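## Task

The boxes on the desk each have a letter printed on their bottom face. Find the one marked T and set it on the counter, then return all the remaining boxes to the desk. The task fails if the utility cart is not standing upright at the end, or if the robot has fallen or ends up leaning. Anything that stays in place only because the robot is still holding it does not count.

## Robot and tools

Robot: a Hello Robot Stretch 4 with a single arm. It has an omni-wheel base, a lift that slides up a mast, an arm that telescopes forward, a three-joint wrist (yaw, pitch, roll) and a two-finger gripper. It stands about 1.6 m tall, and the base edge lies within 0.23 m of the base origin. Cameras: head_camera, head_left_camera, head_right_camera (all on the head) and wrist_camera.

Frames: the base frame sits on the floor under the base centre, with x forward, y left and z up. hand_pose is reported in this frame; it marks a point between the open fingertips, and its printed value can be slightly wrong. The odometry frame is the base frame as it was when the scene began. Odometry heading runs from -3.142 to 3.142, positive to the left, and counts wheel slip as movement.

Tool execute_actions: arguments "actions" (a list holding one action, or empty to just read the state and images) and optional "cameras" (list of camera names, or "all"; omitted or null means all, [] means none). An action holds "base", "joints", or both, plus optional "pace" and "contact_limits"; alternatively it holds only "end_of_arm". Motions in one action begin together and may end at different times.
- "base": exactly one key, each a relative offset from where the base last reported itself. translate_m is a straight drive in metres, forward positive, -2 to 2. strafe_m is a sideways move in metres, left positive, -2 to 2. rotate_rad turns in place in radians, counter-clockwise (left) positive, -3.2 to 3.2.
- "joints": absolute targets keyed by joint name, each a single number. lift_m 0 to 1.2 m; arm_m 0 to 0.55 m; wrist_yaw_rad -1.134 to 4.276 (0 points forward, positive turns left, 3.14 is folded back, beyond 3.4 the arm may block it); wrist_pitch_rad -1.117 to 4.259 (0 level, 1.57 pointing down); wrist_roll_rad -1.117 to 4.259 (0 keeps the fingers level; positive turns clockwise when viewed from behind); gripper_m -0.038 to 0.141 m, the fingertip gap (negative values press the tips together). Joint targets beyond range are clipped and flagged; any other bad value or unknown key rejects the call and nothing moves.
- "pace": "slow", "default", "fast" or "max". Base speed at these is 0.1/0.3/0.4/0.6 m/s and 1/2/3/4 rad/s, lowered when the lift is raised above 0.2.
- "contact_limits": {"arm_m": value} from 0 (gentlest) to 0.75 (firmest), default 0.5; how hard the arm may push before halting.
- "end_of_arm": "enable_torque" re-powers wrist or gripper motors that shut off.
Joints or base left out of an action may keep pushing toward earlier targets. To unfold the wrist at the start, send lift_m 0.4 together with wrist_yaw_rad 0.

Tool wait: "seconds" from 0 to 10; commands nothing and returns the same state and images.
Tool zoom_image: "camera" and "region" [x0, y0, x1, y1] in pixels of that camera's most recent full image, origin top-left, at most 504 by 504.
Tool finished_scene: "scene" is the current scene number; it ends the scene for good and reports success. The goal must already hold.

Result lines: base_status and joint_status give how each motion ended: "done" (for the base, wheels turned the full amount even if slipping); "off_target" (stopped short, may still push); "contact_stop_at_<key>" (hit something; that part goes slack, a slack lift may sag under load, slack wheels may roll); "limit_stop_at_<name>" (built-in limit, e.g. own_body for self-collision, tilt when leaning over 6 degrees, which makes lift, arm and wheels slack until the lean eases); "torque_fault" (wrist or gripper motor went limp; send enable_torque); "time_out". on_its_own lists things not commanded in this call; "held at" is the held target, not the measured position. lidar_m: 12 distances in metres, 30-degree sectors starting straight ahead and going counter-clockwise (4th left, 7th behind, 10th right); "-" means nothing seen or closer than 0.25 m; it sees from about 0.15 m up, and misses glass, thin legs and much behind. wrist_depth_mm: 7 by 7 grid of median depths from the top-left, 100 to 2000 mm. turned_by_wheels vs turned_by_imu differing by over about 0.1 rad suggests a collision or slip. base_tilt in degrees, forward and right positive, with a small fixed bias. motor_effort: percent of maximum, positive toward higher joint values, peak in brackets; wheel efforts positive mean turning right. A gripper squeeze shows as a clear gripper_m effort change; gripper position and "done" do not confirm a grasp. Camera calibration is given in OpenCV conventions and may be slightly off.

Gripping: command gripper_m below the object's width; squeezing harder pulls it toward the wrist. If fingertips jam on a surface beneath, raise the lift.

Avoid: turning or driving with over 1 kg held and arm_m above 0.2, especially at fast paces; steady hard pushes or pulls, especially with the gripper high; tilting the gripper up while rolled (self-collision); holding heavy loads with a level wrist (torque fault); dropping, slamming or knocking things over, including the cart. Loose objects may occasionally get nudged by something else.

Each tool is called by a JSON object that holds its "method" and its "body".

## Session

{"method": "execute_actions", "body": {"actions": []}}

Scene clock: 0.00 s.
base_odometry: x=+0.000 y=+0.000 heading=+0.000 (m, m, rad; odometry frame)
turned_by_wheels: +0.000 (rad since the last result)
turned_by_imu: +0.000 (rad since the last result)
base_tilt: forward=-1.0 right=+0.6 (deg)
lidar_m: 2.18 1.11 0.90 0.90 1.64 1.56 1.55 1.57 1.83 2.37 2.65 1.90
base_status: not commanded
joint_positions: lift_m=+0.223 arm_m=+0.000 wrist_yaw_rad=+3.115 wrist_pitch_rad=+0.013 wrist_roll_rad=+0.005 gripper_m=+0.057
joint_status: not commanded
motor_effort: lift_m=+21 arm_m=-1 wrist_yaw_rad=+2 wrist_pitch_rad=-6 wrist_roll_rad=+1 gripper_m=-3 wheel_0=+0 wheel_1=+0 wheel_2=+0 (%)
hand_pose: x=-0.1147 y=+0.0950 z=+0.3975 quat_wxyz=(+0.013, -0.007, +0.003, +1.000) (m; base frame)
wrist_depth_mm: - 137 1708 1708 1576 1537 1464 / - 121 162 1661 1576 1537 1464 / - 128 174 1661 1618 1537 1464 / 136 138 1756 1708 1618 1537 1499 / 1708 1863 1756 1708 1576 1537 1464 / 1397 1499 196 1499 195 1464 1430 / 991 931 1008 116 1078 931 1025
pictures: head_camera, head_left_camera, head_right_camera, wrist_camera
Images, in order (width x height): head_camera 420x560, head_left_camera 420x672, head_right_camera 420x672, wrist_camera 616x392.

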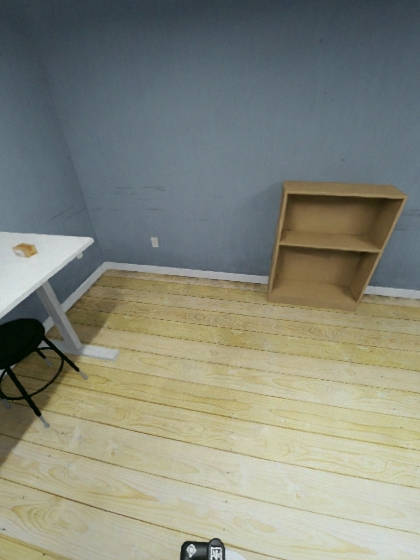

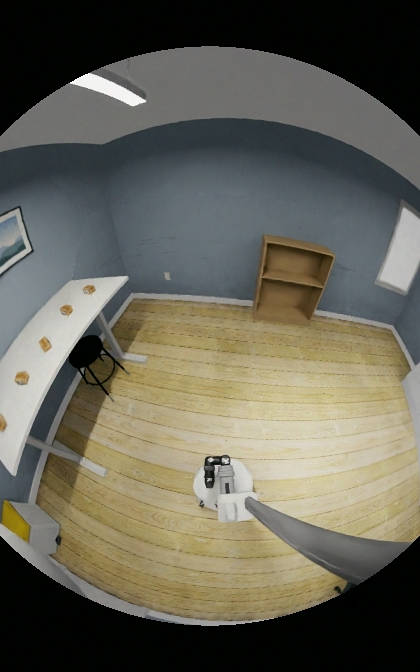

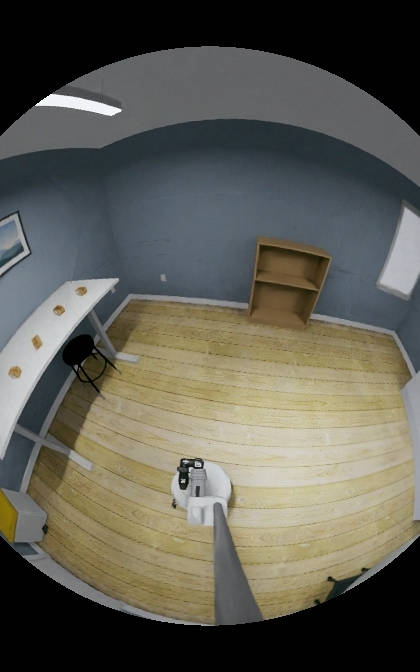

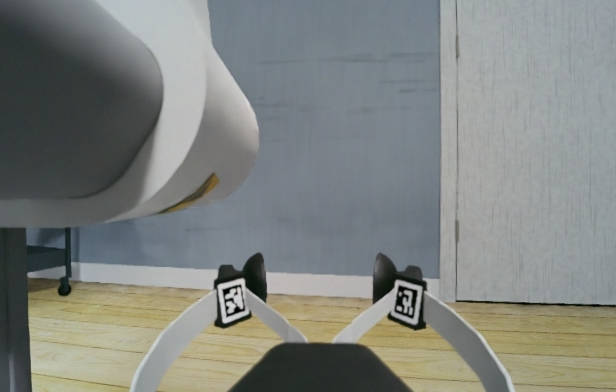

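{"method": "execute_actions", "body": {"actions": [{"base":{"rotate_rad":1.45},"joints":{"lift_m":0.9,"wrist_yaw_rad":0,"gripper_m":0.13},"pace":"fast"}]}}

Scene clock: 6.00 s.
base_odometry: x=+0.000 y=+0.000 heading=+1.450 (m, m, rad; odometry frame)
turned_by_wheels: +1.450 (rad since the last result)
turned_by_imu: +1.437 (rad since the last result)
base_tilt: forward=-0.9 right=+0.6 (deg)
lidar_m: 0.91 0.98 1.55 1.52 1.65 1.60 2.41 2.58 1.92 1.89 1.25 0.92
base_status: done
joint_positions: lift_m=+0.900 arm_m=+0.000 wrist_yaw_rad=+0.000 wrist_pitch_rad=+0.013 wrist_roll_rad=+0.005 gripper_m=+0.130
joint_status: all done
motor_effort: lift_m=+24(25) arm_m=+0(1) wrist_yaw_rad=+0(6) wrist_pitch_rad=-5(5) wrist_roll_rad=-1(2) gripper_m=+1(1) wheel_0=-1(6) wheel_1=+0(7) wheel_2=+0(10) (%)
hand_pose: x=+0.4598 y=-0.0873 z=+1.0741 quat_wxyz=(+1.000, +0.003, +0.007, +0.000) (m; base frame)
wrist_depth_mm: 1576 1537 1499 1499 1430 1397 1397 / 1576 1537 1499 1499 1464 1397 1397 / 1576 1537 1537 1499 1464 1397 1397 / 1618 1576 1499 1499 1499 1430 1430 / 1576 1576 960 1098 1078 1078 1060 / 1576 1576 707 723 683 195 1366 / 1537 1576 1576 120 1499 1464 1430
pictures: head_camera, head_left_camera, head_right_camera, wrist_camera
camera_calibration (this result's frames):
wrist_camera: T_world_to_cam=[[0.0160297, -0.999824, -0.00976914, -0.0796346], [-0.0283768, 0.00931155, -0.999554, 1.13885], [0.999469, 0.0162998, -0.0282225, -0.205551], [0, 0, 0, 1]] pos_world=[0.239036, -0.0868747, 1.13177]
Images, in order (width x height): head_camera 420x560, head_left_camera 420x672, head_right_camera 420x672, wrist_camera 616x392.

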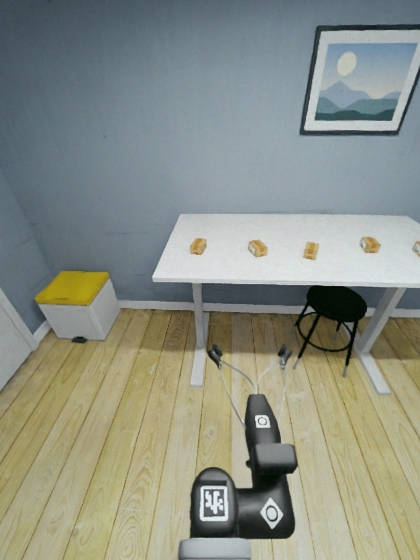

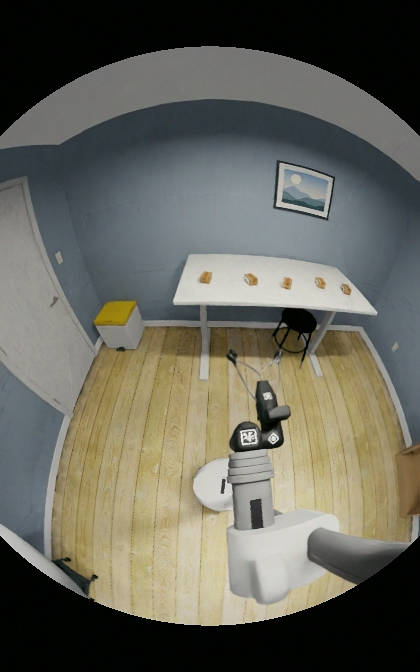

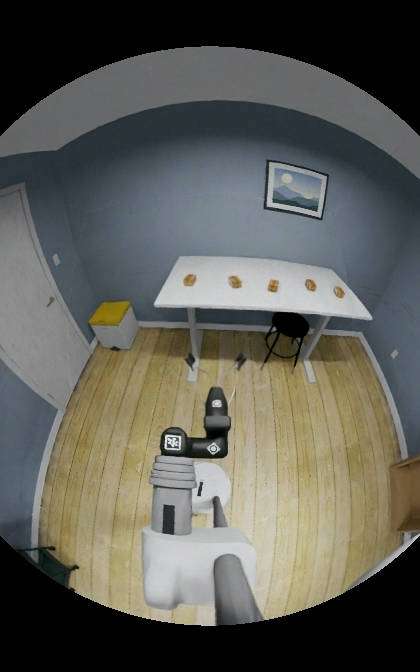

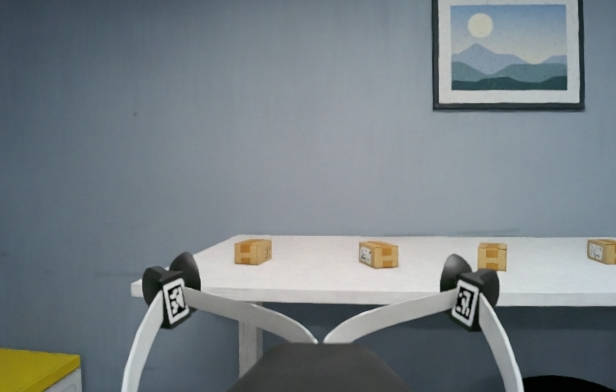

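{"method": "zoom_image", "body": {"camera": "head_camera", "region": [150,200,420,300]}}

{"method": "zoom_image", "body": {"camera": "wrist_camera", "region": [200,200,616,320]}}

Region (150, 200, 420, 300) of head_camera's 420x560 image, scaled by 1.867, with more detail than that image has; it fills the top 187 rows of this view, and the rest is white.

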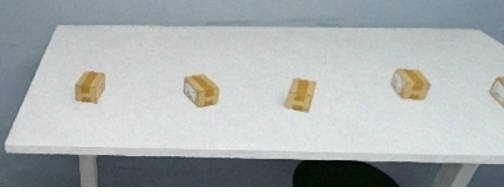

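Region (200, 200, 616, 320) of wrist_camera's 616x392 image, scaled by 1.212; it fills the top 145 rows of this view, and the rest is white.

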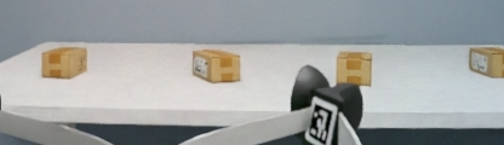

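{"method": "execute_actions", "body": {"actions": [{"base":{"translate_m":0.45},"joints":{"lift_m":0.98,"wrist_yaw_rad":-0.35,"wrist_pitch_rad":0.4,"gripper_m":0.14,"arm_m":0.25},"pace":"fast"}], "cameras": ["head_camera","wrist_camera"]}}

Scene clock: 33.60 s.
base_odometry: x=+0.054 y=+0.447 heading=+1.450 (m, m, rad; odometry frame)
turned_by_wheels: +0.000 (rad since the last result)
turned_by_imu: +0.000 (rad since the last result)
base_tilt: forward=-0.9 right=+0.6 (deg)
lidar_m: 0.44 0.51 1.30 1.48 1.60 1.95 2.87 2.94 2.02 2.21 0.62 0.47
base_status: done
joint_positions: lift_m=+0.980 arm_m=+0.249 wrist_yaw_rad=-0.350 wrist_pitch_rad=+0.402 wrist_roll_rad=+0.005 gripper_m=+0.140
joint_status: all done
motor_effort: lift_m=+24(30) arm_m=+5(6) wrist_yaw_rad=+1(11) wrist_pitch_rad=-5(6) wrist_roll_rad=-2(1) gripper_m=+0(2) wheel_0=-1(5) wheel_1=-1(5) wheel_2=+1(12) (%)
hand_pose: x=+0.6395 y=-0.1731 z=+1.0451 quat_wxyz=(+0.965, +0.037, +0.196, -0.171) (m; base frame)
wrist_depth_mm: 661 691 715 768 809 878 904 / 683 723 759 798 854 917 976 / 723 759 788 831 854 866 866 / 585 585 585 580 574 574 574 / 436 436 439 436 433 430 404 / 347 324 324 304 285 194 343 / 287 289 290 122 285 287 290
pictures: head_camera, wrist_camera
camera_calibration (this result's frames):
wrist_camera: T_world_to_cam=[[-0.332491, -0.942988, -0.0149701, 0.0695496], [-0.377141, 0.147493, -0.914336, 1.27368], [0.864416, -0.298362, -0.404679, 0.0408124], [0, 0, 0, 1]] pos_world=[0.468204, -0.110097, 1.18213]
Images, in order (width x height): head_camera 420x560, wrist_camera 616x392.

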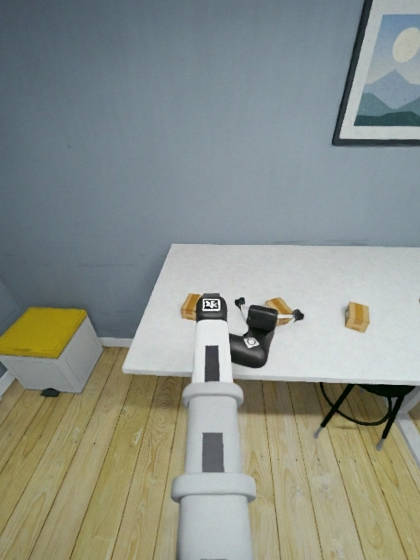

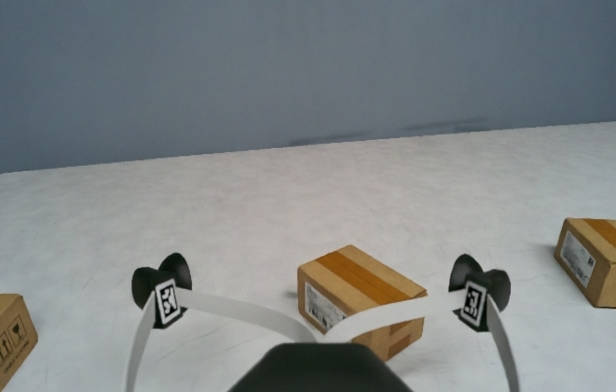

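{"method": "execute_actions", "body": {"actions": [{"base":{"strafe_m":0.24},"joints":{"arm_m":0.31},"pace":"fast"}], "cameras": ["head_camera","wrist_camera"]}}

Scene clock: 47.13 s.
base_odometry: x=-0.184 y=+0.476 heading=+1.450 (m, m, rad; odometry frame)
turned_by_wheels: +0.000 (rad since the last result)
turned_by_imu: +0.002 (rad since the last result)
base_tilt: forward=-0.9 right=+0.7 (deg)
lidar_m: 0.47 1.12 1.28 1.23 1.35 1.82 2.83 3.02 2.24 2.45 0.63 0.48
base_status: done
joint_positions: lift_m=+0.980 arm_m=+0.309 wrist_yaw_rad=-0.350 wrist_pitch_rad=+0.402 wrist_roll_rad=+0.005 gripper_m=+0.140
joint_status: all done
motor_effort: lift_m=+24(24) arm_m=+6(6) wrist_yaw_rad=+2(0) wrist_pitch_rad=-4(5) wrist_roll_rad=+0(1) gripper_m=+2(1) wheel_0=+1(8) wheel_1=-2(5) wheel_2=+0(0) (%)
hand_pose: x=+0.6994 y=-0.1731 z=+1.0451 quat_wxyz=(+0.965, +0.037, +0.196, -0.171) (m; base frame)
wrist_depth_mm: 621 647 683 723 768 820 866 / 640 683 723 759 809 866 917 / 683 723 759 798 842 854 854 / 715 668 580 580 580 580 569 / 768 436 436 436 436 430 430 / 809 322 324 273 324 194 343 / 842 290 291 122 298 287 289
pictures: head_camera, wrist_camera
camera_calibration (this result's frames):
wrist_camera: T_world_to_cam=[[-0.33262, -0.942942, -0.0149703, 0.0895423], [-0.377132, 0.147549, -0.914331, 1.29628], [0.86437, -0.298479, -0.404692, -0.0109662], [0, 0, 0, 1]] pos_world=[0.528131, -0.110104, 1.18213]
Images, in order (width x height): head_camera 420x560, wrist_camera 616x392.

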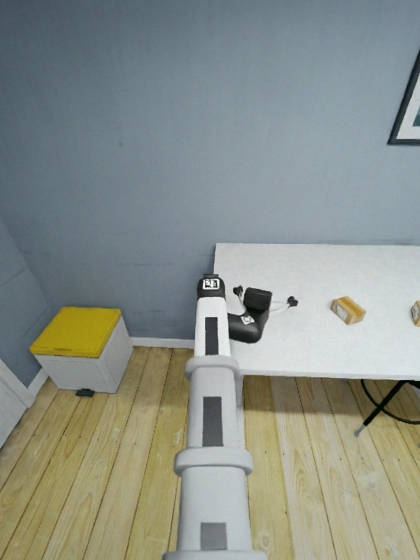

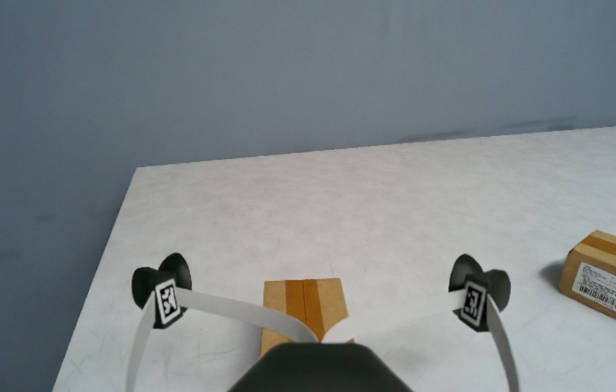

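{"method": "execute_actions", "body": {"actions": [{"joints":{"arm_m":0.345,"lift_m":0.915}}], "cameras": ["wrist_camera"]}}

Scene clock: 54.33 s.
base_odometry: x=-0.184 y=+0.476 heading=+1.450 (m, m, rad; odometry frame)
turned_by_wheels: +0.000 (rad since the last result)
turned_by_imu: +0.001 (rad since the last result)
base_tilt: forward=-0.8 right=+0.6 (deg)
lidar_m: 0.46 1.12 1.27 1.23 1.34 1.82 2.84 3.01 2.24 2.44 0.64 0.49
base_status: not commanded
joint_positions: lift_m=+0.915 arm_m=+0.344 wrist_yaw_rad=-0.350 wrist_pitch_rad=+0.402 wrist_roll_rad=+0.005 gripper_m=+0.140
joint_status: all done
motor_effort: lift_m=+16(28) arm_m=+6(6) wrist_yaw_rad=+2(1) wrist_pitch_rad=-4(4) wrist_roll_rad=-1(1) gripper_m=+2(0) wheel_0=+1(1) wheel_1=-2(2) wheel_2=+0(0) (%)
hand_pose: x=+0.7343 y=-0.1732 z=+0.9809 quat_wxyz=(+0.965, +0.037, +0.196, -0.171) (m; base frame)
wrist_depth_mm: 591 627 647 699 732 788 831 / 615 654 683 732 778 820 866 / 647 668 627 627 621 627 621 / 683 424 421 415 418 415 415 / 707 315 317 222 298 314 310 / 263 233 234 177 184 195 248 / 212 210 211 122 202 208 210
pictures: wrist_camera
camera_calibration (this result's frames):
wrist_camera: T_world_to_cam=[[-0.332694, -0.942916, -0.0149675, 0.100243], [-0.376906, 0.147501, -0.914432, 1.25065], [0.86444, -0.298585, -0.404464, -0.0675002], [0, 0, 0, 1]] pos_world=[0.563078, -0.110106, 1.11783]
Images, in order (width x height): wrist_camera 616x392.

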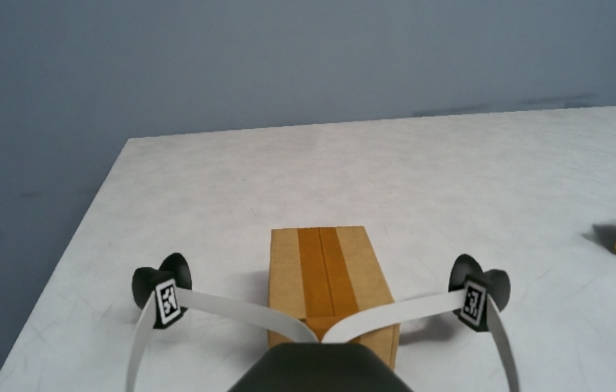

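{"method": "execute_actions", "body": {"actions": [{"joints":{"gripper_m":0.025,"lift_m":0.911}}], "cameras": ["wrist_camera"]}}

Scene clock: 61.97 s.
base_odometry: x=-0.184 y=+0.476 heading=+1.450 (m, m, rad; odometry frame)
turned_by_wheels: +0.000 (rad since the last result)
turned_by_imu: +0.001 (rad since the last result)
base_tilt: forward=-0.7 right=+0.4 (deg)
lidar_m: 0.47 1.12 1.28 1.24 1.34 1.82 2.83 3.00 2.23 2.45 0.64 0.49
base_status: not commanded
joint_positions: lift_m=+0.911 arm_m=+0.344 wrist_yaw_rad=-0.350 wrist_pitch_rad=+0.402 wrist_roll_rad=+0.005 gripper_m=+0.026
joint_status: all done
motor_effort: lift_m=+16(15) arm_m=+6(6) wrist_yaw_rad=+2(1) wrist_pitch_rad=-7(6) wrist_roll_rad=+1(0) gripper_m=-21(21) wheel_0=+1(1) wheel_1=-2(2) wheel_2=+1(1) (%)
hand_pose: x=+0.7342 y=-0.1732 z=+0.9766 quat_wxyz=(+0.965, +0.037, +0.196, -0.171) (m; base frame)
wrist_depth_mm: 585 621 661 691 723 778 820 / 621 647 691 732 768 831 866 / 654 661 603 603 603 591 597 / 676 410 407 407 402 404 402 / 707 307 307 207 290 303 300 / 245 245 179 163 178 242 240 / 205 197 204 131 203 194 204
pictures: wrist_camera
camera_calibration (this result's frames):
wrist_camera: T_world_to_cam=[[-0.332787, -0.942886, -0.014779, 0.100027], [-0.377687, 0.147631, -0.914088, 1.24699], [0.864063, -0.298615, -0.405246, -0.0680823], [0, 0, 0, 1]] pos_world=[0.563087, -0.11011, 1.11374]
Images, in order (width x height): wrist_camera 616x392.

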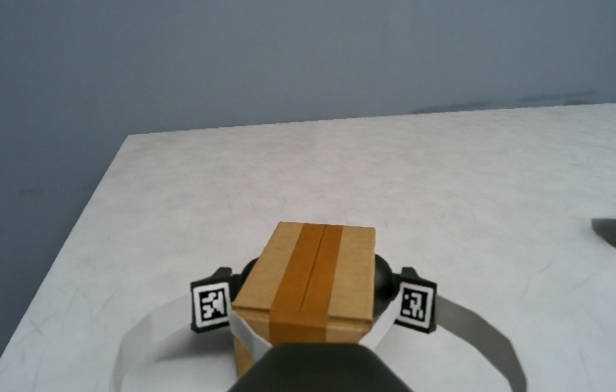

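{"method": "execute_actions", "body": {"actions": [{"joints":{"lift_m":0.96},"pace":"fast"}], "cameras": []}}

{"method": "execute_actions", "body": {"actions": [{"joints":{"lift_m":1.05,"wrist_roll_rad":2.6},"pace":"fast"}], "cameras": ["head_camera","head_right_camera","wrist_camera"]}}

Scene clock: 67.90 s.
base_odometry: x=-0.184 y=+0.476 heading=+1.450 (m, m, rad; odometry frame)
turned_by_wheels: +0.000 (rad since the last result)
turned_by_imu: +0.001 (rad since the last result)
base_tilt: forward=-0.9 right=+0.7 (deg)
lidar_m: 0.47 1.13 1.29 1.24 1.35 1.83 2.83 3.02 2.24 2.46 0.64 0.48
base_status: not commanded
joint_positions: lift_m=+0.960 arm_m=+0.344 wrist_yaw_rad=-0.350 wrist_pitch_rad=+0.403 wrist_roll_rad=+0.005 gripper_m=+0.026
joint_status: all done
motor_effort: lift_m=+24(25) arm_m=+6(6) wrist_yaw_rad=+1(2) wrist_pitch_rad=-7(7) wrist_roll_rad=-1(0) gripper_m=-21(21) wheel_0=+1(1) wheel_1=-2(2) wheel_2=+1(0) (%)
hand_pose: x=+0.7342 y=-0.1732 z=+1.0248 quat_wxyz=(+0.965, +0.037, +0.197, -0.171) (m; base frame)
wrist_depth_mm: 591 621 654 699 723 778 820 / 621 654 683 741 778 831 878 / 647 683 723 750 778 778 778 / 676 564 525 530 517 521 517 / 723 397 397 206 377 394 389 / 759 319 179 163 178 314 310 / 778 255 263 131 262 253 264
pictures: none
No camera images: the call's "cameras" was empty. Leave "cameras" out to get every camera's image.

Scene clock: 69.97 s.
base_odometry: x=-0.184 y=+0.476 heading=+1.450 (m, m, rad; odometry frame)
turned_by_wheels: +0.000 (rad since the last result)
turned_by_imu: +0.001 (rad since the last result)
base_tilt: forward=-1.0 right=+0.5 (deg)
lidar_m: 0.47 1.13 1.28 1.24 1.35 1.82 2.83 3.04 2.24 2.44 0.66 0.48
base_status: not commanded
joint_positions: lift_m=+1.050 arm_m=+0.344 wrist_yaw_rad=-0.350 wrist_pitch_rad=+0.403 wrist_roll_rad=+2.599 gripper_m=+0.026
joint_status: all done
motor_effort: lift_m=+25(23) arm_m=+5(6) wrist_yaw_rad=+3(1) wrist_pitch_rad=-8(7) wrist_roll_rad=+0(8) gripper_m=-21(23) wheel_0=+1(1) wheel_1=-1(2) wheel_2=+1(1) (%)
hand_pose: x=+0.7342 y=-0.1732 z=+1.1148 quat_wxyz=(+0.225, +0.939, -0.112, -0.235) (m; base frame)
wrist_depth_mm: 569 366 351 296 254 224 206 / 798 569 436 355 298 254 229 / 991 820 574 439 355 297 262 / 917 891 854 580 442 355 307 / 842 831 820 206 500 445 379 / 798 778 179 163 179 569 723 / 750 723 723 131 699 676 683
pictures: head_camera, head_right_camera, wrist_camera
camera_calibration (this result's frames):
wrist_camera: T_world_to_cam=[[0.119557, 0.870441, -0.477534, 0.599838], [0.478893, 0.370771, 0.795732, -1.12306], [0.869694, -0.323824, -0.37252, -0.0570352], [0, 0, 0, 1]] pos_world=[0.515716, -0.124193, 1.15885]
Images, in order (width x height): head_camera 420x560, head_right_camera 420x672, wrist_camera 616x392.

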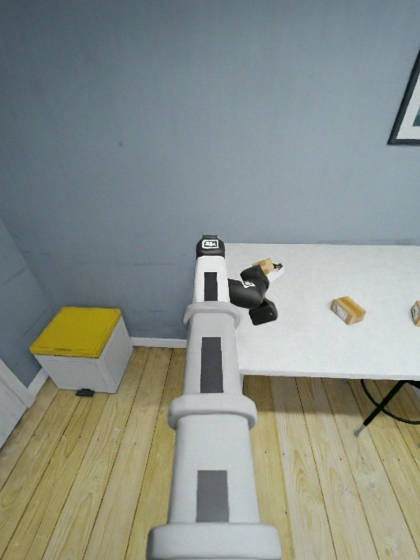

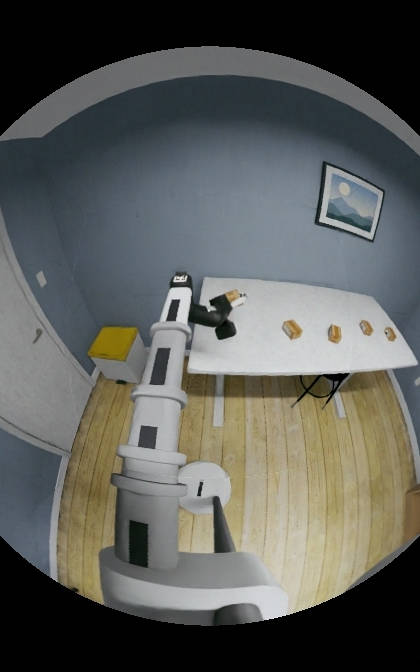

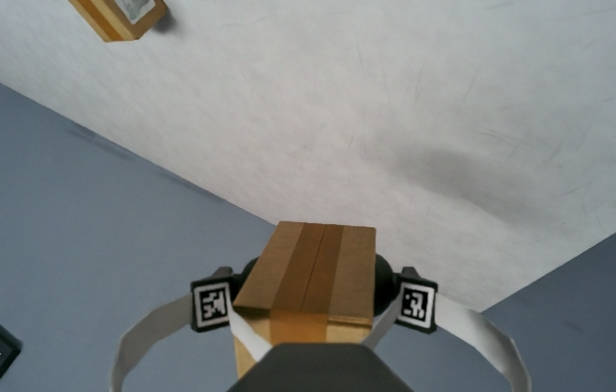

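{"method": "execute_actions", "body": {"actions": [{"joints":{"wrist_yaw_rad":1.1,"wrist_roll_rad":2.3,"wrist_pitch_rad":0.1},"pace":"fast"}], "cameras": ["head_camera"]}}

{"method": "zoom_image", "body": {"camera": "head_camera", "region": [100,150,300,300]}}

Scene clock: 77.80 s.
base_odometry: x=-0.184 y=+0.476 heading=+1.450 (m, m, rad; odometry frame)
turned_by_wheels: +0.000 (rad since the last result)
turned_by_imu: +0.001 (rad since the last result)
base_tilt: forward=-0.8 right=+0.6 (deg)
lidar_m: 0.47 1.12 1.28 1.24 1.35 1.83 2.85 3.01 2.25 2.44 0.65 0.48
base_status: not commanded
joint_positions: lift_m=+1.050 arm_m=+0.344 wrist_yaw_rad=+1.100 wrist_pitch_rad=+0.103 wrist_roll_rad=+2.301 gripper_m=+0.026
joint_status: all done
motor_effort: lift_m=+25(25) arm_m=+5(5) wrist_yaw_rad=+3(5) wrist_pitch_rad=-9(13) wrist_roll_rad=+0(9) gripper_m=-22(20) wheel_0=+1(1) wheel_1=-1(2) wheel_2=+1(1) (%)
hand_pose: x=+0.7231 y=+0.2160 z=+1.1981 quat_wxyz=(+0.372, +0.766, +0.494, +0.173) (m; base frame)
wrist_depth_mm: 569 661 759 917 1182 1060 904 / 627 723 866 1098 1397 1336 1229 / 691 809 1008 1308 1366 1281 1205 / 768 931 1182 1366 1308 1205 1160 / 878 1078 1336 206 1182 1160 1098 / 1025 1205 179 163 178 1078 1060 / 1160 1255 1255 131 1098 1042 1025
pictures: head_camera
Images, in order (width x height): head_camera 420x560.

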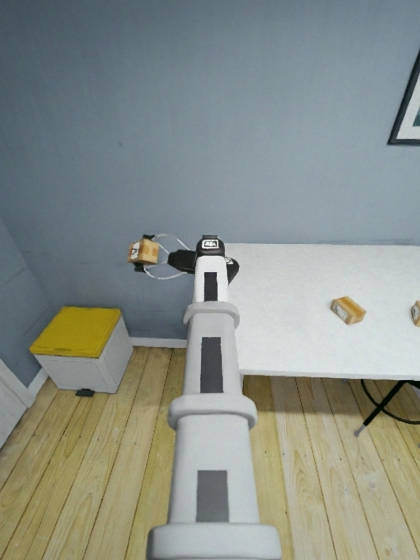

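Region (100, 150, 300, 300) of head_camera's 420x560 image, scaled by 2.520, with more detail than that image has; it fills the top 378 rows of this view, and the rest is white.

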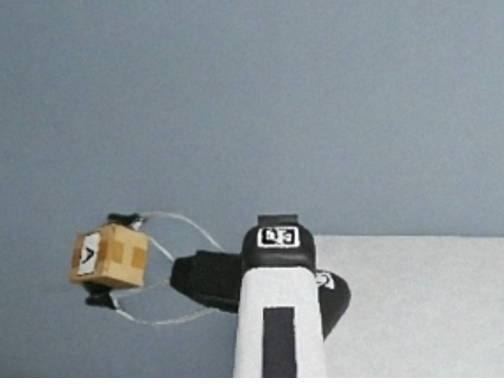

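{"method": "zoom_image", "body": {"camera": "head_camera", "region": [115,225,175,275]}}

Region (115, 225, 175, 275) of head_camera's 420x560 image, scaled by 8.400, with more detail than that image has.

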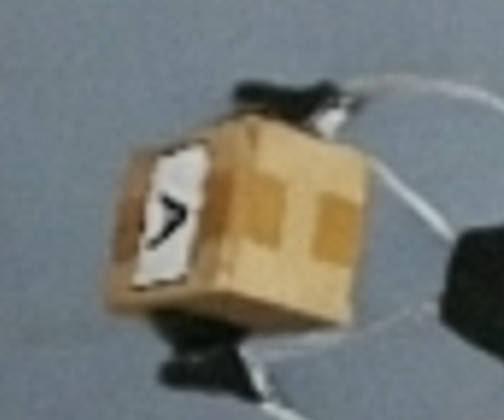

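{"method": "execute_actions", "body": {"actions": [{"joints":{"wrist_yaw_rad":-0.35,"wrist_roll_rad":0.0,"wrist_pitch_rad":0.4,"lift_m":1.0},"pace":"fast"}], "cameras": []}}

{"method": "execute_actions", "body": {"actions": [{"joints":{"lift_m":0.915}}], "cameras": ["wrist_camera"]}}

Scene clock: 94.27 s.
base_odometry: x=-0.184 y=+0.476 heading=+1.450 (m, m, rad; odometry frame)
turned_by_wheels: +0.000 (rad since the last result)
turned_by_imu: +0.001 (rad since the last result)
base_tilt: forward=-0.8 right=+0.7 (deg)
lidar_m: 0.47 1.13 1.28 1.24 1.34 1.82 2.84 3.01 2.23 2.45 0.65 0.48
base_status: not commanded
joint_positions: lift_m=+1.000 arm_m=+0.344 wrist_yaw_rad=-0.350 wrist_pitch_rad=+0.403 wrist_roll_rad=+0.001 gripper_m=+0.026
joint_status: all done
motor_effort: lift_m=+17(20) arm_m=+6(6) wrist_yaw_rad=+1(4) wrist_pitch_rad=-6(9) wrist_roll_rad=-3(12) gripper_m=-22(23) wheel_0=+1(1) wheel_1=-1(1) wheel_2=+1(1) (%)
hand_pose: x=+0.7343 y=-0.1731 z=+1.0654 quat_wxyz=(+0.965, +0.035, +0.197, -0.170) (m; base frame)
wrist_depth_mm: 597 627 654 691 732 778 820 / 621 654 683 732 778 820 866 / 647 683 732 768 809 854 904 / 683 707 627 627 621 627 621 / 723 496 473 207 449 469 466 / 768 379 179 163 178 375 373 / 809 303 315 131 314 301 314
pictures: none
No camera images: the call's "cameras" was empty. Leave "cameras" out to get every camera's image.

Scene clock: 95.60 s.
base_odometry: x=-0.184 y=+0.476 heading=+1.450 (m, m, rad; odometry frame)
turned_by_wheels: +0.000 (rad since the last result)
turned_by_imu: +0.000 (rad since the last result)
base_tilt: forward=-0.8 right=+0.6 (deg)
lidar_m: 0.47 1.13 1.27 1.24 1.36 1.83 2.83 3.03 2.24 2.44 0.65 0.49
base_status: not commanded
joint_positions: lift_m=+0.915 arm_m=+0.344 wrist_yaw_rad=-0.350 wrist_pitch_rad=+0.403 wrist_roll_rad=+0.001 gripper_m=+0.026
joint_status: all done
motor_effort: lift_m=+17(17) arm_m=+5(5) wrist_yaw_rad=+2(2) wrist_pitch_rad=-8(8) wrist_roll_rad=-6(3) gripper_m=-23(22) wheel_0=+1(1) wheel_1=-1(1) wheel_2=+1(1) (%)
hand_pose: x=+0.7343 y=-0.1731 z=+0.9805 quat_wxyz=(+0.965, +0.035, +0.197, -0.170) (m; base frame)
wrist_depth_mm: 591 621 647 683 723 768 809 / 621 647 691 732 768 820 891 / 654 668 621 609 621 621 615 / 683 415 418 415 415 413 413 / 715 312 314 206 298 310 309 / 259 249 179 163 178 249 247 / 210 202 208 131 208 200 209
pictures: wrist_camera
camera_calibration (this result's frames):
wrist_camera: T_world_to_cam=[[-0.330625, -0.943703, -0.0105806, 0.0943961], [-0.379581, 0.143233, -0.914003, 1.25109], [0.864063, -0.298176, -0.405569, -0.0661866], [0, 0, 0, 1]] pos_world=[0.563291, -0.109852, 1.11766]
Images, in order (width x height): wrist_camera 616x392.

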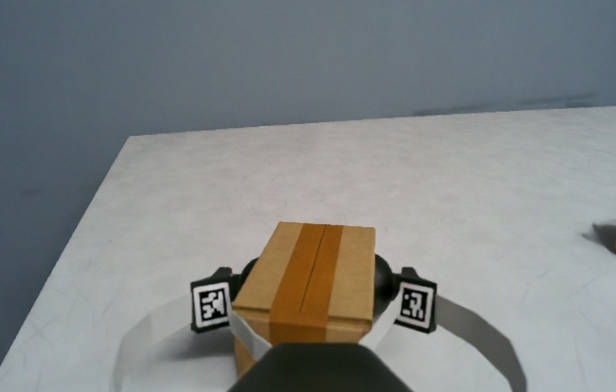

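{"method": "execute_actions", "body": {"actions": [{"joints":{"lift_m":0.912,"gripper_m":0.11}}], "cameras": []}}

{"method": "execute_actions", "body": {"actions": [{"joints":{"lift_m":0.97,"gripper_m":0.125},"pace":"fast"}], "cameras": []}}

{"method": "execute_actions", "body": {"actions": [{"base":{"strafe_m":-0.475},"joints":{"lift_m":0.99,"arm_m":0.24,"wrist_yaw_rad":0.33},"pace":"fast"}], "cameras": ["head_camera","wrist_camera"]}}

Scene clock: 105.43 s.
base_odometry: x=-0.184 y=+0.476 heading=+1.450 (m, m, rad; odometry frame)
turned_by_wheels: +0.000 (rad since the last result)
turned_by_imu: +0.001 (rad since the last result)
base_tilt: forward=-0.7 right=+0.6 (deg)
lidar_m: 0.46 1.13 1.28 1.23 1.34 1.82 2.85 3.01 2.25 2.44 0.64 0.49
base_status: not commanded
joint_positions: lift_m=+0.912 arm_m=+0.344 wrist_yaw_rad=-0.350 wrist_pitch_rad=+0.403 wrist_roll_rad=+0.001 gripper_m=+0.110
joint_status: all done
motor_effort: lift_m=+17(15) arm_m=+5(5) wrist_yaw_rad=+0(1) wrist_pitch_rad=-6(8) wrist_roll_rad=-2(2) gripper_m=+0(21) wheel_0=+1(1) wheel_1=-1(1) wheel_2=+1(1) (%)
hand_pose: x=+0.7344 y=-0.1731 z=+0.9775 quat_wxyz=(+0.965, +0.035, +0.197, -0.170) (m; base frame)
wrist_depth_mm: 591 627 654 699 732 768 820 / 615 647 691 732 778 831 866 / 654 668 609 609 609 603 609 / 683 413 413 407 407 404 402 / 715 307 309 215 279 306 304 / 245 245 195 176 189 226 244 / 207 201 206 117 204 200 206
pictures: none
No camera images: the call's "cameras" was empty. Leave "cameras" out to get every camera's image.

Scene clock: 106.40 s.
base_odometry: x=-0.184 y=+0.476 heading=+1.450 (m, m, rad; odometry frame)
turned_by_wheels: +0.000 (rad since the last result)
turned_by_imu: +0.000 (rad since the last result)
base_tilt: forward=-0.8 right=+0.7 (deg)
lidar_m: 0.47 1.12 1.28 1.25 1.36 1.83 2.84 3.04 2.22 2.44 0.64 0.48
base_status: not commanded
joint_positions: lift_m=+0.970 arm_m=+0.344 wrist_yaw_rad=-0.350 wrist_pitch_rad=+0.402 wrist_roll_rad=+0.001 gripper_m=+0.125
joint_status: all done
motor_effort: lift_m=+24(27) arm_m=+5(6) wrist_yaw_rad=+1(2) wrist_pitch_rad=-7(6) wrist_roll_rad=-1(3) gripper_m=+0(1) wheel_0=+1(1) wheel_1=-1(1) wheel_2=+1(1) (%)
hand_pose: x=+0.7344 y=-0.1731 z=+1.0349 quat_wxyz=(+0.965, +0.035, +0.197, -0.170) (m; base frame)
wrist_depth_mm: 591 621 661 691 732 788 820 / 615 647 691 723 778 820 891 / 647 683 715 759 798 820 831 / 683 591 554 549 549 554 544 / 732 418 418 415 415 413 413 / 768 317 307 257 307 199 327 / 788 276 277 119 277 274 277
pictures: none
No camera images: the call's "cameras" was empty. Leave "cameras" out to get every camera's image.

Scene clock: 109.10 s.
base_odometry: x=+0.288 y=+0.418 heading=+1.450 (m, m, rad; odometry frame)
turned_by_wheels: +0.000 (rad since the last result)
turned_by_imu: +0.000 (rad since the last result)
base_tilt: forward=-0.8 right=+0.6 (deg)
lidar_m: 0.44 0.49 1.44 1.72 1.87 2.09 2.88 2.62 1.79 1.97 0.59 0.46
base_status: done
joint_positions: lift_m=+0.990 arm_m=+0.241 wrist_yaw_rad=+0.330 wrist_pitch_rad=+0.402 wrist_roll_rad=+0.001 gripper_m=+0.125
joint_status: all done
motor_effort: lift_m=+24(25) arm_m=-6(6) wrist_yaw_rad=+1(5) wrist_pitch_rad=-6(7) wrist_roll_rad=-1(2) gripper_m=+0(0) wheel_0=-1(8) wheel_1=+1(7) wheel_2=+0(1) (%)
hand_pose: x=+0.6914 y=+0.0033 z=+1.0550 quat_wxyz=(+0.967, -0.033, +0.197, +0.161) (m; base frame)
wrist_depth_mm: 1042 917 831 741 676 627 585 / 1098 976 878 788 723 661 615 / 1205 1042 891 809 759 683 640 / 1336 609 603 603 603 597 597 / 368 455 452 452 452 449 449 / 347 349 338 289 336 200 355 / 304 300 303 119 301 297 303
pictures: head_camera, wrist_camera
camera_calibration (this result's frames):
wrist_camera: T_world_to_cam=[[0.335764, -0.941887, -0.0105253, -0.213443], [-0.384802, -0.126958, -0.914226, 1.2824], [0.859762, 0.311014, -0.405068, 0.054162], [0, 0, 0, 1]] pos_world=[0.518571, -0.055073, 1.1921]
Images, in order (width x height): head_camera 420x560, wrist_camera 616x392.

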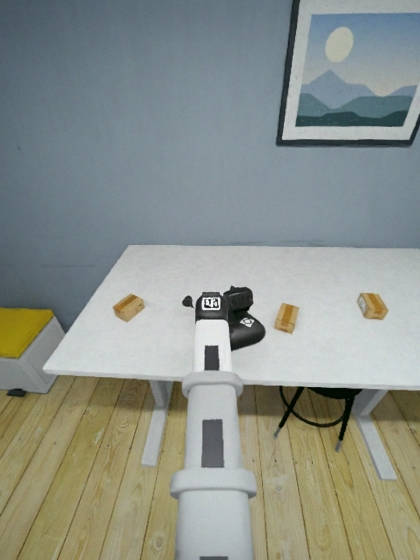

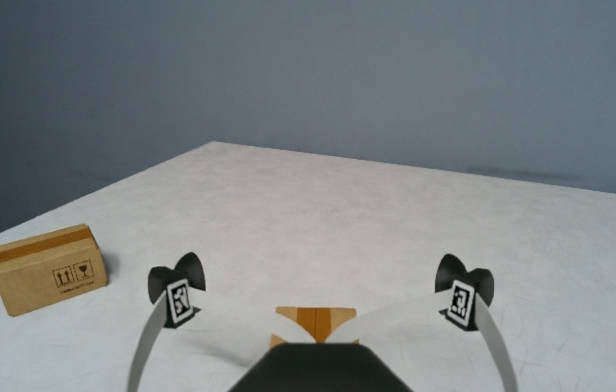

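{"method": "execute_actions", "body": {"actions": [{"joints":{"lift_m":0.911,"gripper_m":0.085},"pace":"fast"}], "cameras": []}}

{"method": "execute_actions", "body": {"actions": [{"joints":{"gripper_m":0.03}}], "cameras": ["wrist_camera"]}}

Scene clock: 115.13 s.
base_odometry: x=+0.288 y=+0.418 heading=+1.450 (m, m, rad; odometry frame)
turned_by_wheels: +0.000 (rad since the last result)
turned_by_imu: +0.001 (rad since the last result)
base_tilt: forward=-0.7 right=+0.8 (deg)
lidar_m: 0.44 0.49 1.45 1.71 1.87 2.07 2.89 2.64 1.83 1.96 0.61 0.46
base_status: not commanded
joint_positions: lift_m=+0.911 arm_m=+0.241 wrist_yaw_rad=+0.330 wrist_pitch_rad=+0.402 wrist_roll_rad=+0.001 gripper_m=+0.085
joint_status: all done
motor_effort: lift_m=+17(22) arm_m=-5(6) wrist_yaw_rad=+2(3) wrist_pitch_rad=-6(5) wrist_roll_rad=-4(3) gripper_m=-2(4) wheel_0=-1(1) wheel_1=+1(1) wheel_2=+0(0) (%)
hand_pose: x=+0.6914 y=+0.0033 z=+0.9766 quat_wxyz=(+0.967, -0.033, +0.197, +0.161) (m; base frame)
wrist_depth_mm: 1025 917 820 750 683 627 591 / 1098 976 878 788 715 654 609 / 1205 621 615 603 603 603 609 / 336 410 410 407 404 404 404 / 306 307 310 213 306 304 303 / 245 245 190 182 187 234 241 / 206 203 204 116 203 196 204
pictures: none
No camera images: the call's "cameras" was empty. Leave "cameras" out to get every camera's image.

Scene clock: 116.50 s.
base_odometry: x=+0.288 y=+0.418 heading=+1.450 (m, m, rad; odometry frame)
turned_by_wheels: +0.000 (rad since the last result)
turned_by_imu: +0.000 (rad since the last result)
base_tilt: forward=-0.9 right=+0.6 (deg)
lidar_m: 0.44 0.47 1.46 1.72 1.89 2.10 2.87 2.64 1.81 1.97 0.61 0.45
base_status: not commanded
joint_positions: lift_m=+0.911 arm_m=+0.241 wrist_yaw_rad=+0.330 wrist_pitch_rad=+0.403 wrist_roll_rad=+0.001 gripper_m=+0.030
joint_status: all done
motor_effort: lift_m=+17(17) arm_m=-6(6) wrist_yaw_rad=+4(4) wrist_pitch_rad=-7(8) wrist_roll_rad=-3(2) gripper_m=-19(18) wheel_0=-1(1) wheel_1=+1(1) wheel_2=+0(0) (%)
hand_pose: x=+0.6914 y=+0.0033 z=+0.9765 quat_wxyz=(+0.967, -0.033, +0.197, +0.161) (m; base frame)
wrist_depth_mm: 1042 917 820 741 683 627 580 / 1118 976 878 798 723 661 609 / 1182 621 609 603 603 597 603 / 334 410 407 407 404 402 402 / 307 307 307 206 290 303 300 / 243 245 183 173 179 242 240 / 206 196 204 117 202 195 204
pictures: wrist_camera
camera_calibration (this result's frames):
wrist_camera: T_world_to_cam=[[0.335813, -0.94187, -0.0105306, -0.214281], [-0.38516, -0.127105, -0.914055, 1.21069], [0.859582, 0.311008, -0.405454, 0.0229033], [0, 0, 0, 1]] pos_world=[0.51858, -0.0550636, 1.11367]
Images, in order (width x height): wrist_camera 616x392.

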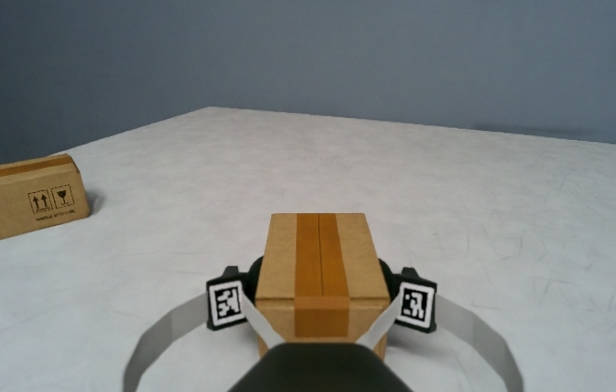

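{"method": "execute_actions", "body": {"actions": [{"joints":{"lift_m":0.94},"pace":"max"}], "cameras": []}}

{"method": "execute_actions", "body": {"actions": [{"joints":{"lift_m":1.02,"wrist_yaw_rad":1.6,"wrist_roll_rad":2.1,"wrist_pitch_rad":0.1},"pace":"max"}], "cameras": ["head_camera"]}}

{"method": "zoom_image", "body": {"camera": "head_camera", "region": [70,230,200,340]}}

Scene clock: 122.63 s.
base_odometry: x=+0.288 y=+0.418 heading=+1.450 (m, m, rad; odometry frame)
turned_by_wheels: +0.000 (rad since the last result)
turned_by_imu: +0.001 (rad since the last result)
base_tilt: forward=-0.8 right=+0.6 (deg)
lidar_m: 0.44 0.50 1.45 1.72 1.88 2.08 2.89 2.64 1.80 1.97 0.62 0.46
base_status: not commanded
joint_positions: lift_m=+0.940 arm_m=+0.241 wrist_yaw_rad=+0.330 wrist_pitch_rad=+0.403 wrist_roll_rad=+0.001 gripper_m=+0.030
joint_status: all done
motor_effort: lift_m=+24(28) arm_m=-6(6) wrist_yaw_rad=+3(2) wrist_pitch_rad=-8(10) wrist_roll_rad=-2(3) gripper_m=-18(18) wheel_0=-1(1) wheel_1=+1(1) wheel_2=+0(0) (%)
hand_pose: x=+0.6913 y=+0.0032 z=+1.0048 quat_wxyz=(+0.966, -0.033, +0.197, +0.161) (m; base frame)
wrist_depth_mm: 1060 931 820 741 676 627 585 / 1118 991 866 788 723 654 615 / 1229 1008 715 707 699 668 634 / 355 480 477 477 469 469 469 / 342 359 359 206 342 355 353 / 286 287 183 173 178 283 283 / 240 231 238 117 236 229 242
pictures: none
No camera images: the call's "cameras" was empty. Leave "cameras" out to get every camera's image.

Scene clock: 124.37 s.
base_odometry: x=+0.288 y=+0.418 heading=+1.450 (m, m, rad; odometry frame)
turned_by_wheels: +0.000 (rad since the last result)
turned_by_imu: +0.000 (rad since the last result)
base_tilt: forward=-0.9 right=+0.6 (deg)
lidar_m: 0.45 0.49 1.45 1.71 1.89 2.08 2.87 2.65 1.78 1.97 0.61 0.45
base_status: not commanded
joint_positions: lift_m=+1.020 arm_m=+0.241 wrist_yaw_rad=+1.600 wrist_pitch_rad=+0.103 wrist_roll_rad=+2.099 gripper_m=+0.030
joint_status: all done
motor_effort: lift_m=+24(23) arm_m=-5(6) wrist_yaw_rad=+1(9) wrist_pitch_rad=-9(17) wrist_roll_rad=+1(4) gripper_m=-17(18) wheel_0=-1(1) wheel_1=+1(1) wheel_2=+0(0) (%)
hand_pose: x=+0.4910 y=+0.2894 z=+1.1683 quat_wxyz=(+0.379, +0.585, +0.639, +0.325) (m; base frame)
wrist_depth_mm: 1160 1464 1576 1618 1661 319 255 / 1464 1576 1618 1661 1618 351 277 / 1576 1618 1618 1618 1661 1708 1576 / 1576 1576 1618 1618 1708 1708 1756 / 1576 1576 1618 206 1708 1756 1808 / 1537 1618 185 173 178 1808 1808 / 1576 1661 1661 117 1808 1756 1808
pictures: head_camera
Images, in order (width x height): head_camera 420x560.

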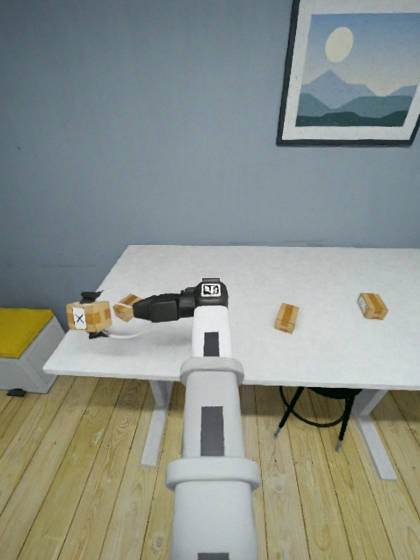

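Region (70, 230, 200, 340) of head_camera's 420x560 image, scaled by 3.877, with more detail than that image has; it fills the top 426 rows of this view, and the rest is white.

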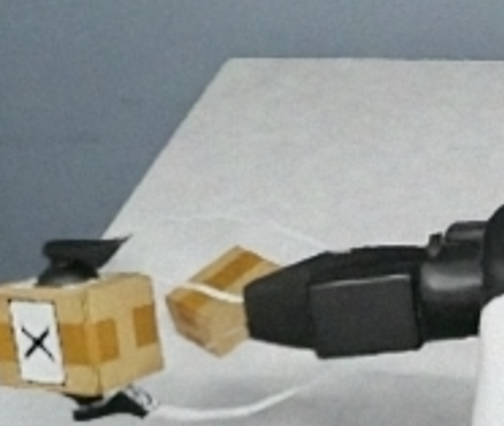

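{"method": "execute_actions", "body": {"actions": [{"joints":{"wrist_yaw_rad":0.33,"wrist_roll_rad":0.0,"wrist_pitch_rad":0.4,"lift_m":0.99},"pace":"fast"}], "cameras": []}}

{"method": "execute_actions", "body": {"actions": [{"joints":{"lift_m":0.913}}], "cameras": []}}

{"method": "execute_actions", "body": {"actions": [{"joints":{"gripper_m":0.085}}], "cameras": []}}

{"method": "execute_actions", "body": {"actions": [{"joints":{"lift_m":0.98,"gripper_m":0.125},"pace":"max"}], "cameras": []}}

{"method": "execute_actions", "body": {"actions": [{"base":{"strafe_m":-0.068},"joints":{"lift_m":0.99,"arm_m":0.26,"wrist_yaw_rad":-0.35},"pace":"fast"}], "cameras": ["head_camera","wrist_camera"]}}

Scene clock: 132.47 s.
base_odometry: x=+0.288 y=+0.418 heading=+1.450 (m, m, rad; odometry frame)
turned_by_wheels: +0.000 (rad since the last result)
turned_by_imu: +0.001 (rad since the last result)
base_tilt: forward=-0.8 right=+0.7 (deg)
lidar_m: 0.44 0.49 1.43 1.72 1.88 2.06 2.89 2.64 1.81 1.97 0.61 0.46
base_status: not commanded
joint_positions: lift_m=+0.990 arm_m=+0.241 wrist_yaw_rad=+0.330 wrist_pitch_rad=+0.403 wrist_roll_rad=+0.001 gripper_m=+0.030
joint_status: all done
motor_effort: lift_m=+17(22) arm_m=-5(6) wrist_yaw_rad=+1(4) wrist_pitch_rad=-8(6) wrist_roll_rad=-3(5) gripper_m=-19(15) wheel_0=-1(1) wheel_1=+1(1) wheel_2=+0(0) (%)
hand_pose: x=+0.6913 y=+0.0034 z=+1.0554 quat_wxyz=(+0.966, -0.033, +0.197, +0.161) (m; base frame)
wrist_depth_mm: 1025 917 831 750 683 627 580 / 1118 976 878 788 715 654 609 / 1229 1060 891 809 759 691 640 / 1308 609 603 597 603 591 597 / 366 452 455 206 430 449 445 / 347 362 184 174 178 359 359 / 304 293 303 117 298 290 301
pictures: none
No camera images: the call's "cameras" was empty. Leave "cameras" out to get every camera's image.

Scene clock: 133.77 s.
base_odometry: x=+0.288 y=+0.418 heading=+1.450 (m, m, rad; odometry frame)
turned_by_wheels: +0.000 (rad since the last result)
turned_by_imu: +0.000 (rad since the last result)
base_tilt: forward=-0.9 right=+0.7 (deg)
lidar_m: 0.44 0.49 1.43 1.71 1.88 2.08 2.87 2.64 1.81 1.97 0.59 0.45
base_status: not commanded
joint_positions: lift_m=+0.913 arm_m=+0.241 wrist_yaw_rad=+0.330 wrist_pitch_rad=+0.403 wrist_roll_rad=+0.001 gripper_m=+0.030
joint_status: all done
motor_effort: lift_m=+16(20) arm_m=-6(5) wrist_yaw_rad=+2(1) wrist_pitch_rad=-8(8) wrist_roll_rad=-4(3) gripper_m=-19(18) wheel_0=-1(1) wheel_1=+1(1) wheel_2=+0(0) (%)
hand_pose: x=+0.6913 y=+0.0034 z=+0.9785 quat_wxyz=(+0.966, -0.033, +0.197, +0.161) (m; base frame)
wrist_depth_mm: 1042 917 820 750 683 627 585 / 1138 976 878 798 715 654 609 / 1205 627 615 609 609 609 609 / 338 413 413 410 410 407 407 / 310 309 310 206 293 306 304 / 246 248 184 173 179 245 244 / 208 199 206 117 205 197 206
pictures: none
No camera images: the call's "cameras" was empty. Leave "cameras" out to get every camera's image.

Scene clock: 135.13 s.
base_odometry: x=+0.288 y=+0.418 heading=+1.450 (m, m, rad; odometry frame)
turned_by_wheels: +0.000 (rad since the last result)
turned_by_imu: +0.000 (rad since the last result)
base_tilt: forward=-0.8 right=+0.5 (deg)
lidar_m: 0.43 0.46 1.46 1.71 1.87 2.08 2.89 2.64 1.81 1.97 0.60 0.46
base_status: not commanded
joint_positions: lift_m=+0.913 arm_m=+0.241 wrist_yaw_rad=+0.330 wrist_pitch_rad=+0.402 wrist_roll_rad=+0.001 gripper_m=+0.085
joint_status: all done
motor_effort: lift_m=+17(17) arm_m=-6(5) wrist_yaw_rad=+2(1) wrist_pitch_rad=-8(7) wrist_roll_rad=-1(3) gripper_m=-2(18) wheel_0=-1(1) wheel_1=+1(1) wheel_2=+0(0) (%)
hand_pose: x=+0.6913 y=+0.0034 z=+0.9785 quat_wxyz=(+0.966, -0.033, +0.197, +0.161) (m; base frame)
wrist_depth_mm: 1042 917 831 750 683 627 585 / 1098 976 878 798 723 654 609 / 1205 627 615 615 615 609 609 / 338 415 415 413 410 407 407 / 310 312 310 216 296 307 306 / 248 248 195 181 187 236 244 / 208 206 207 116 206 198 206
pictures: none
No camera images: the call's "cameras" was empty. Leave "cameras" out to get every camera's image.

Scene clock: 136.47 s.
base_odometry: x=+0.288 y=+0.418 heading=+1.450 (m, m, rad; odometry frame)
turned_by_wheels: +0.000 (rad since the last result)
turned_by_imu: +0.000 (rad since the last result)
base_tilt: forward=-0.7 right=+0.6 (deg)
lidar_m: 0.44 0.49 1.43 1.72 1.88 2.09 2.88 2.63 1.80 1.97 0.60 0.45
base_status: not commanded
joint_positions: lift_m=+0.980 arm_m=+0.241 wrist_yaw_rad=+0.330 wrist_pitch_rad=+0.402 wrist_roll_rad=+0.001 gripper_m=+0.125
joint_status: all done
motor_effort: lift_m=+24(24) arm_m=-5(6) wrist_yaw_rad=+2(1) wrist_pitch_rad=-6(7) wrist_roll_rad=+0(5) gripper_m=+0(2) wheel_0=-1(1) wheel_1=+1(1) wheel_2=+0(0) (%)
hand_pose: x=+0.6913 y=+0.0034 z=+1.0451 quat_wxyz=(+0.967, -0.033, +0.197, +0.161) (m; base frame)
wrist_depth_mm: 1025 917 831 741 676 627 585 / 1118 991 866 788 707 654 615 / 1205 1060 866 809 759 691 640 / 1255 585 574 580 569 569 569 / 362 436 436 436 436 430 430 / 345 336 324 272 322 199 343 / 291 289 291 119 290 286 290
pictures: none
No camera images: the call's "cameras" was empty. Leave "cameras" out to get every camera's image.

Scene clock: 137.63 s.
base_odometry: x=+0.355 y=+0.410 heading=+1.450 (m, m, rad; odometry frame)
turned_by_wheels: +0.000 (rad since the last result)
turned_by_imu: +0.000 (rad since the last result)
base_tilt: forward=-0.8 right=+0.7 (deg)
lidar_m: 0.44 0.49 0.70 1.78 1.93 2.14 2.90 2.16 1.74 1.90 0.58 0.44
base_status: done
joint_positions: lift_m=+0.990 arm_m=+0.259 wrist_yaw_rad=-0.350 wrist_pitch_rad=+0.402 wrist_roll_rad=+0.001 gripper_m=+0.125
joint_status: all done
motor_effort: lift_m=+25(22) arm_m=+5(5) wrist_yaw_rad=+1(6) wrist_pitch_rad=-5(6) wrist_roll_rad=+0(1) gripper_m=-1(0) wheel_0=-1(8) wheel_1=-1(7) wheel_2=+0(0) (%)
hand_pose: x=+0.6494 y=-0.1731 z=+1.0550 quat_wxyz=(+0.965, +0.035, +0.197, -0.170) (m; base frame)
wrist_depth_mm: 627 654 699 741 768 842 878 / 654 691 741 778 831 878 931 / 691 732 768 809 854 904 904 / 609 603 609 603 597 603 597 / 455 452 452 455 452 452 397 / 362 347 336 287 336 200 359 / 304 301 303 119 303 298 303
pictures: head_camera, wrist_camera
camera_calibration (this result's frames):
wrist_camera: T_world_to_cam=[[-0.330631, -0.943702, -0.0104962, 0.0669749], [-0.379096, 0.142987, -0.914244, 1.28685], [0.864274, -0.298298, -0.405029, 0.0367193], [0, 0, 0, 1]] pos_world=[0.478248, -0.109845, 1.19207]
Images, in order (width x height): head_camera 420x560, wrist_camera 616x392.

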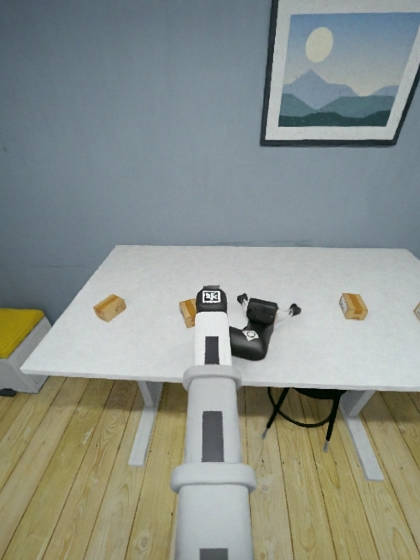

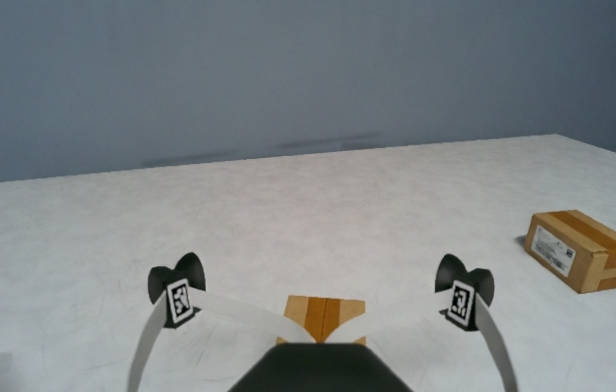

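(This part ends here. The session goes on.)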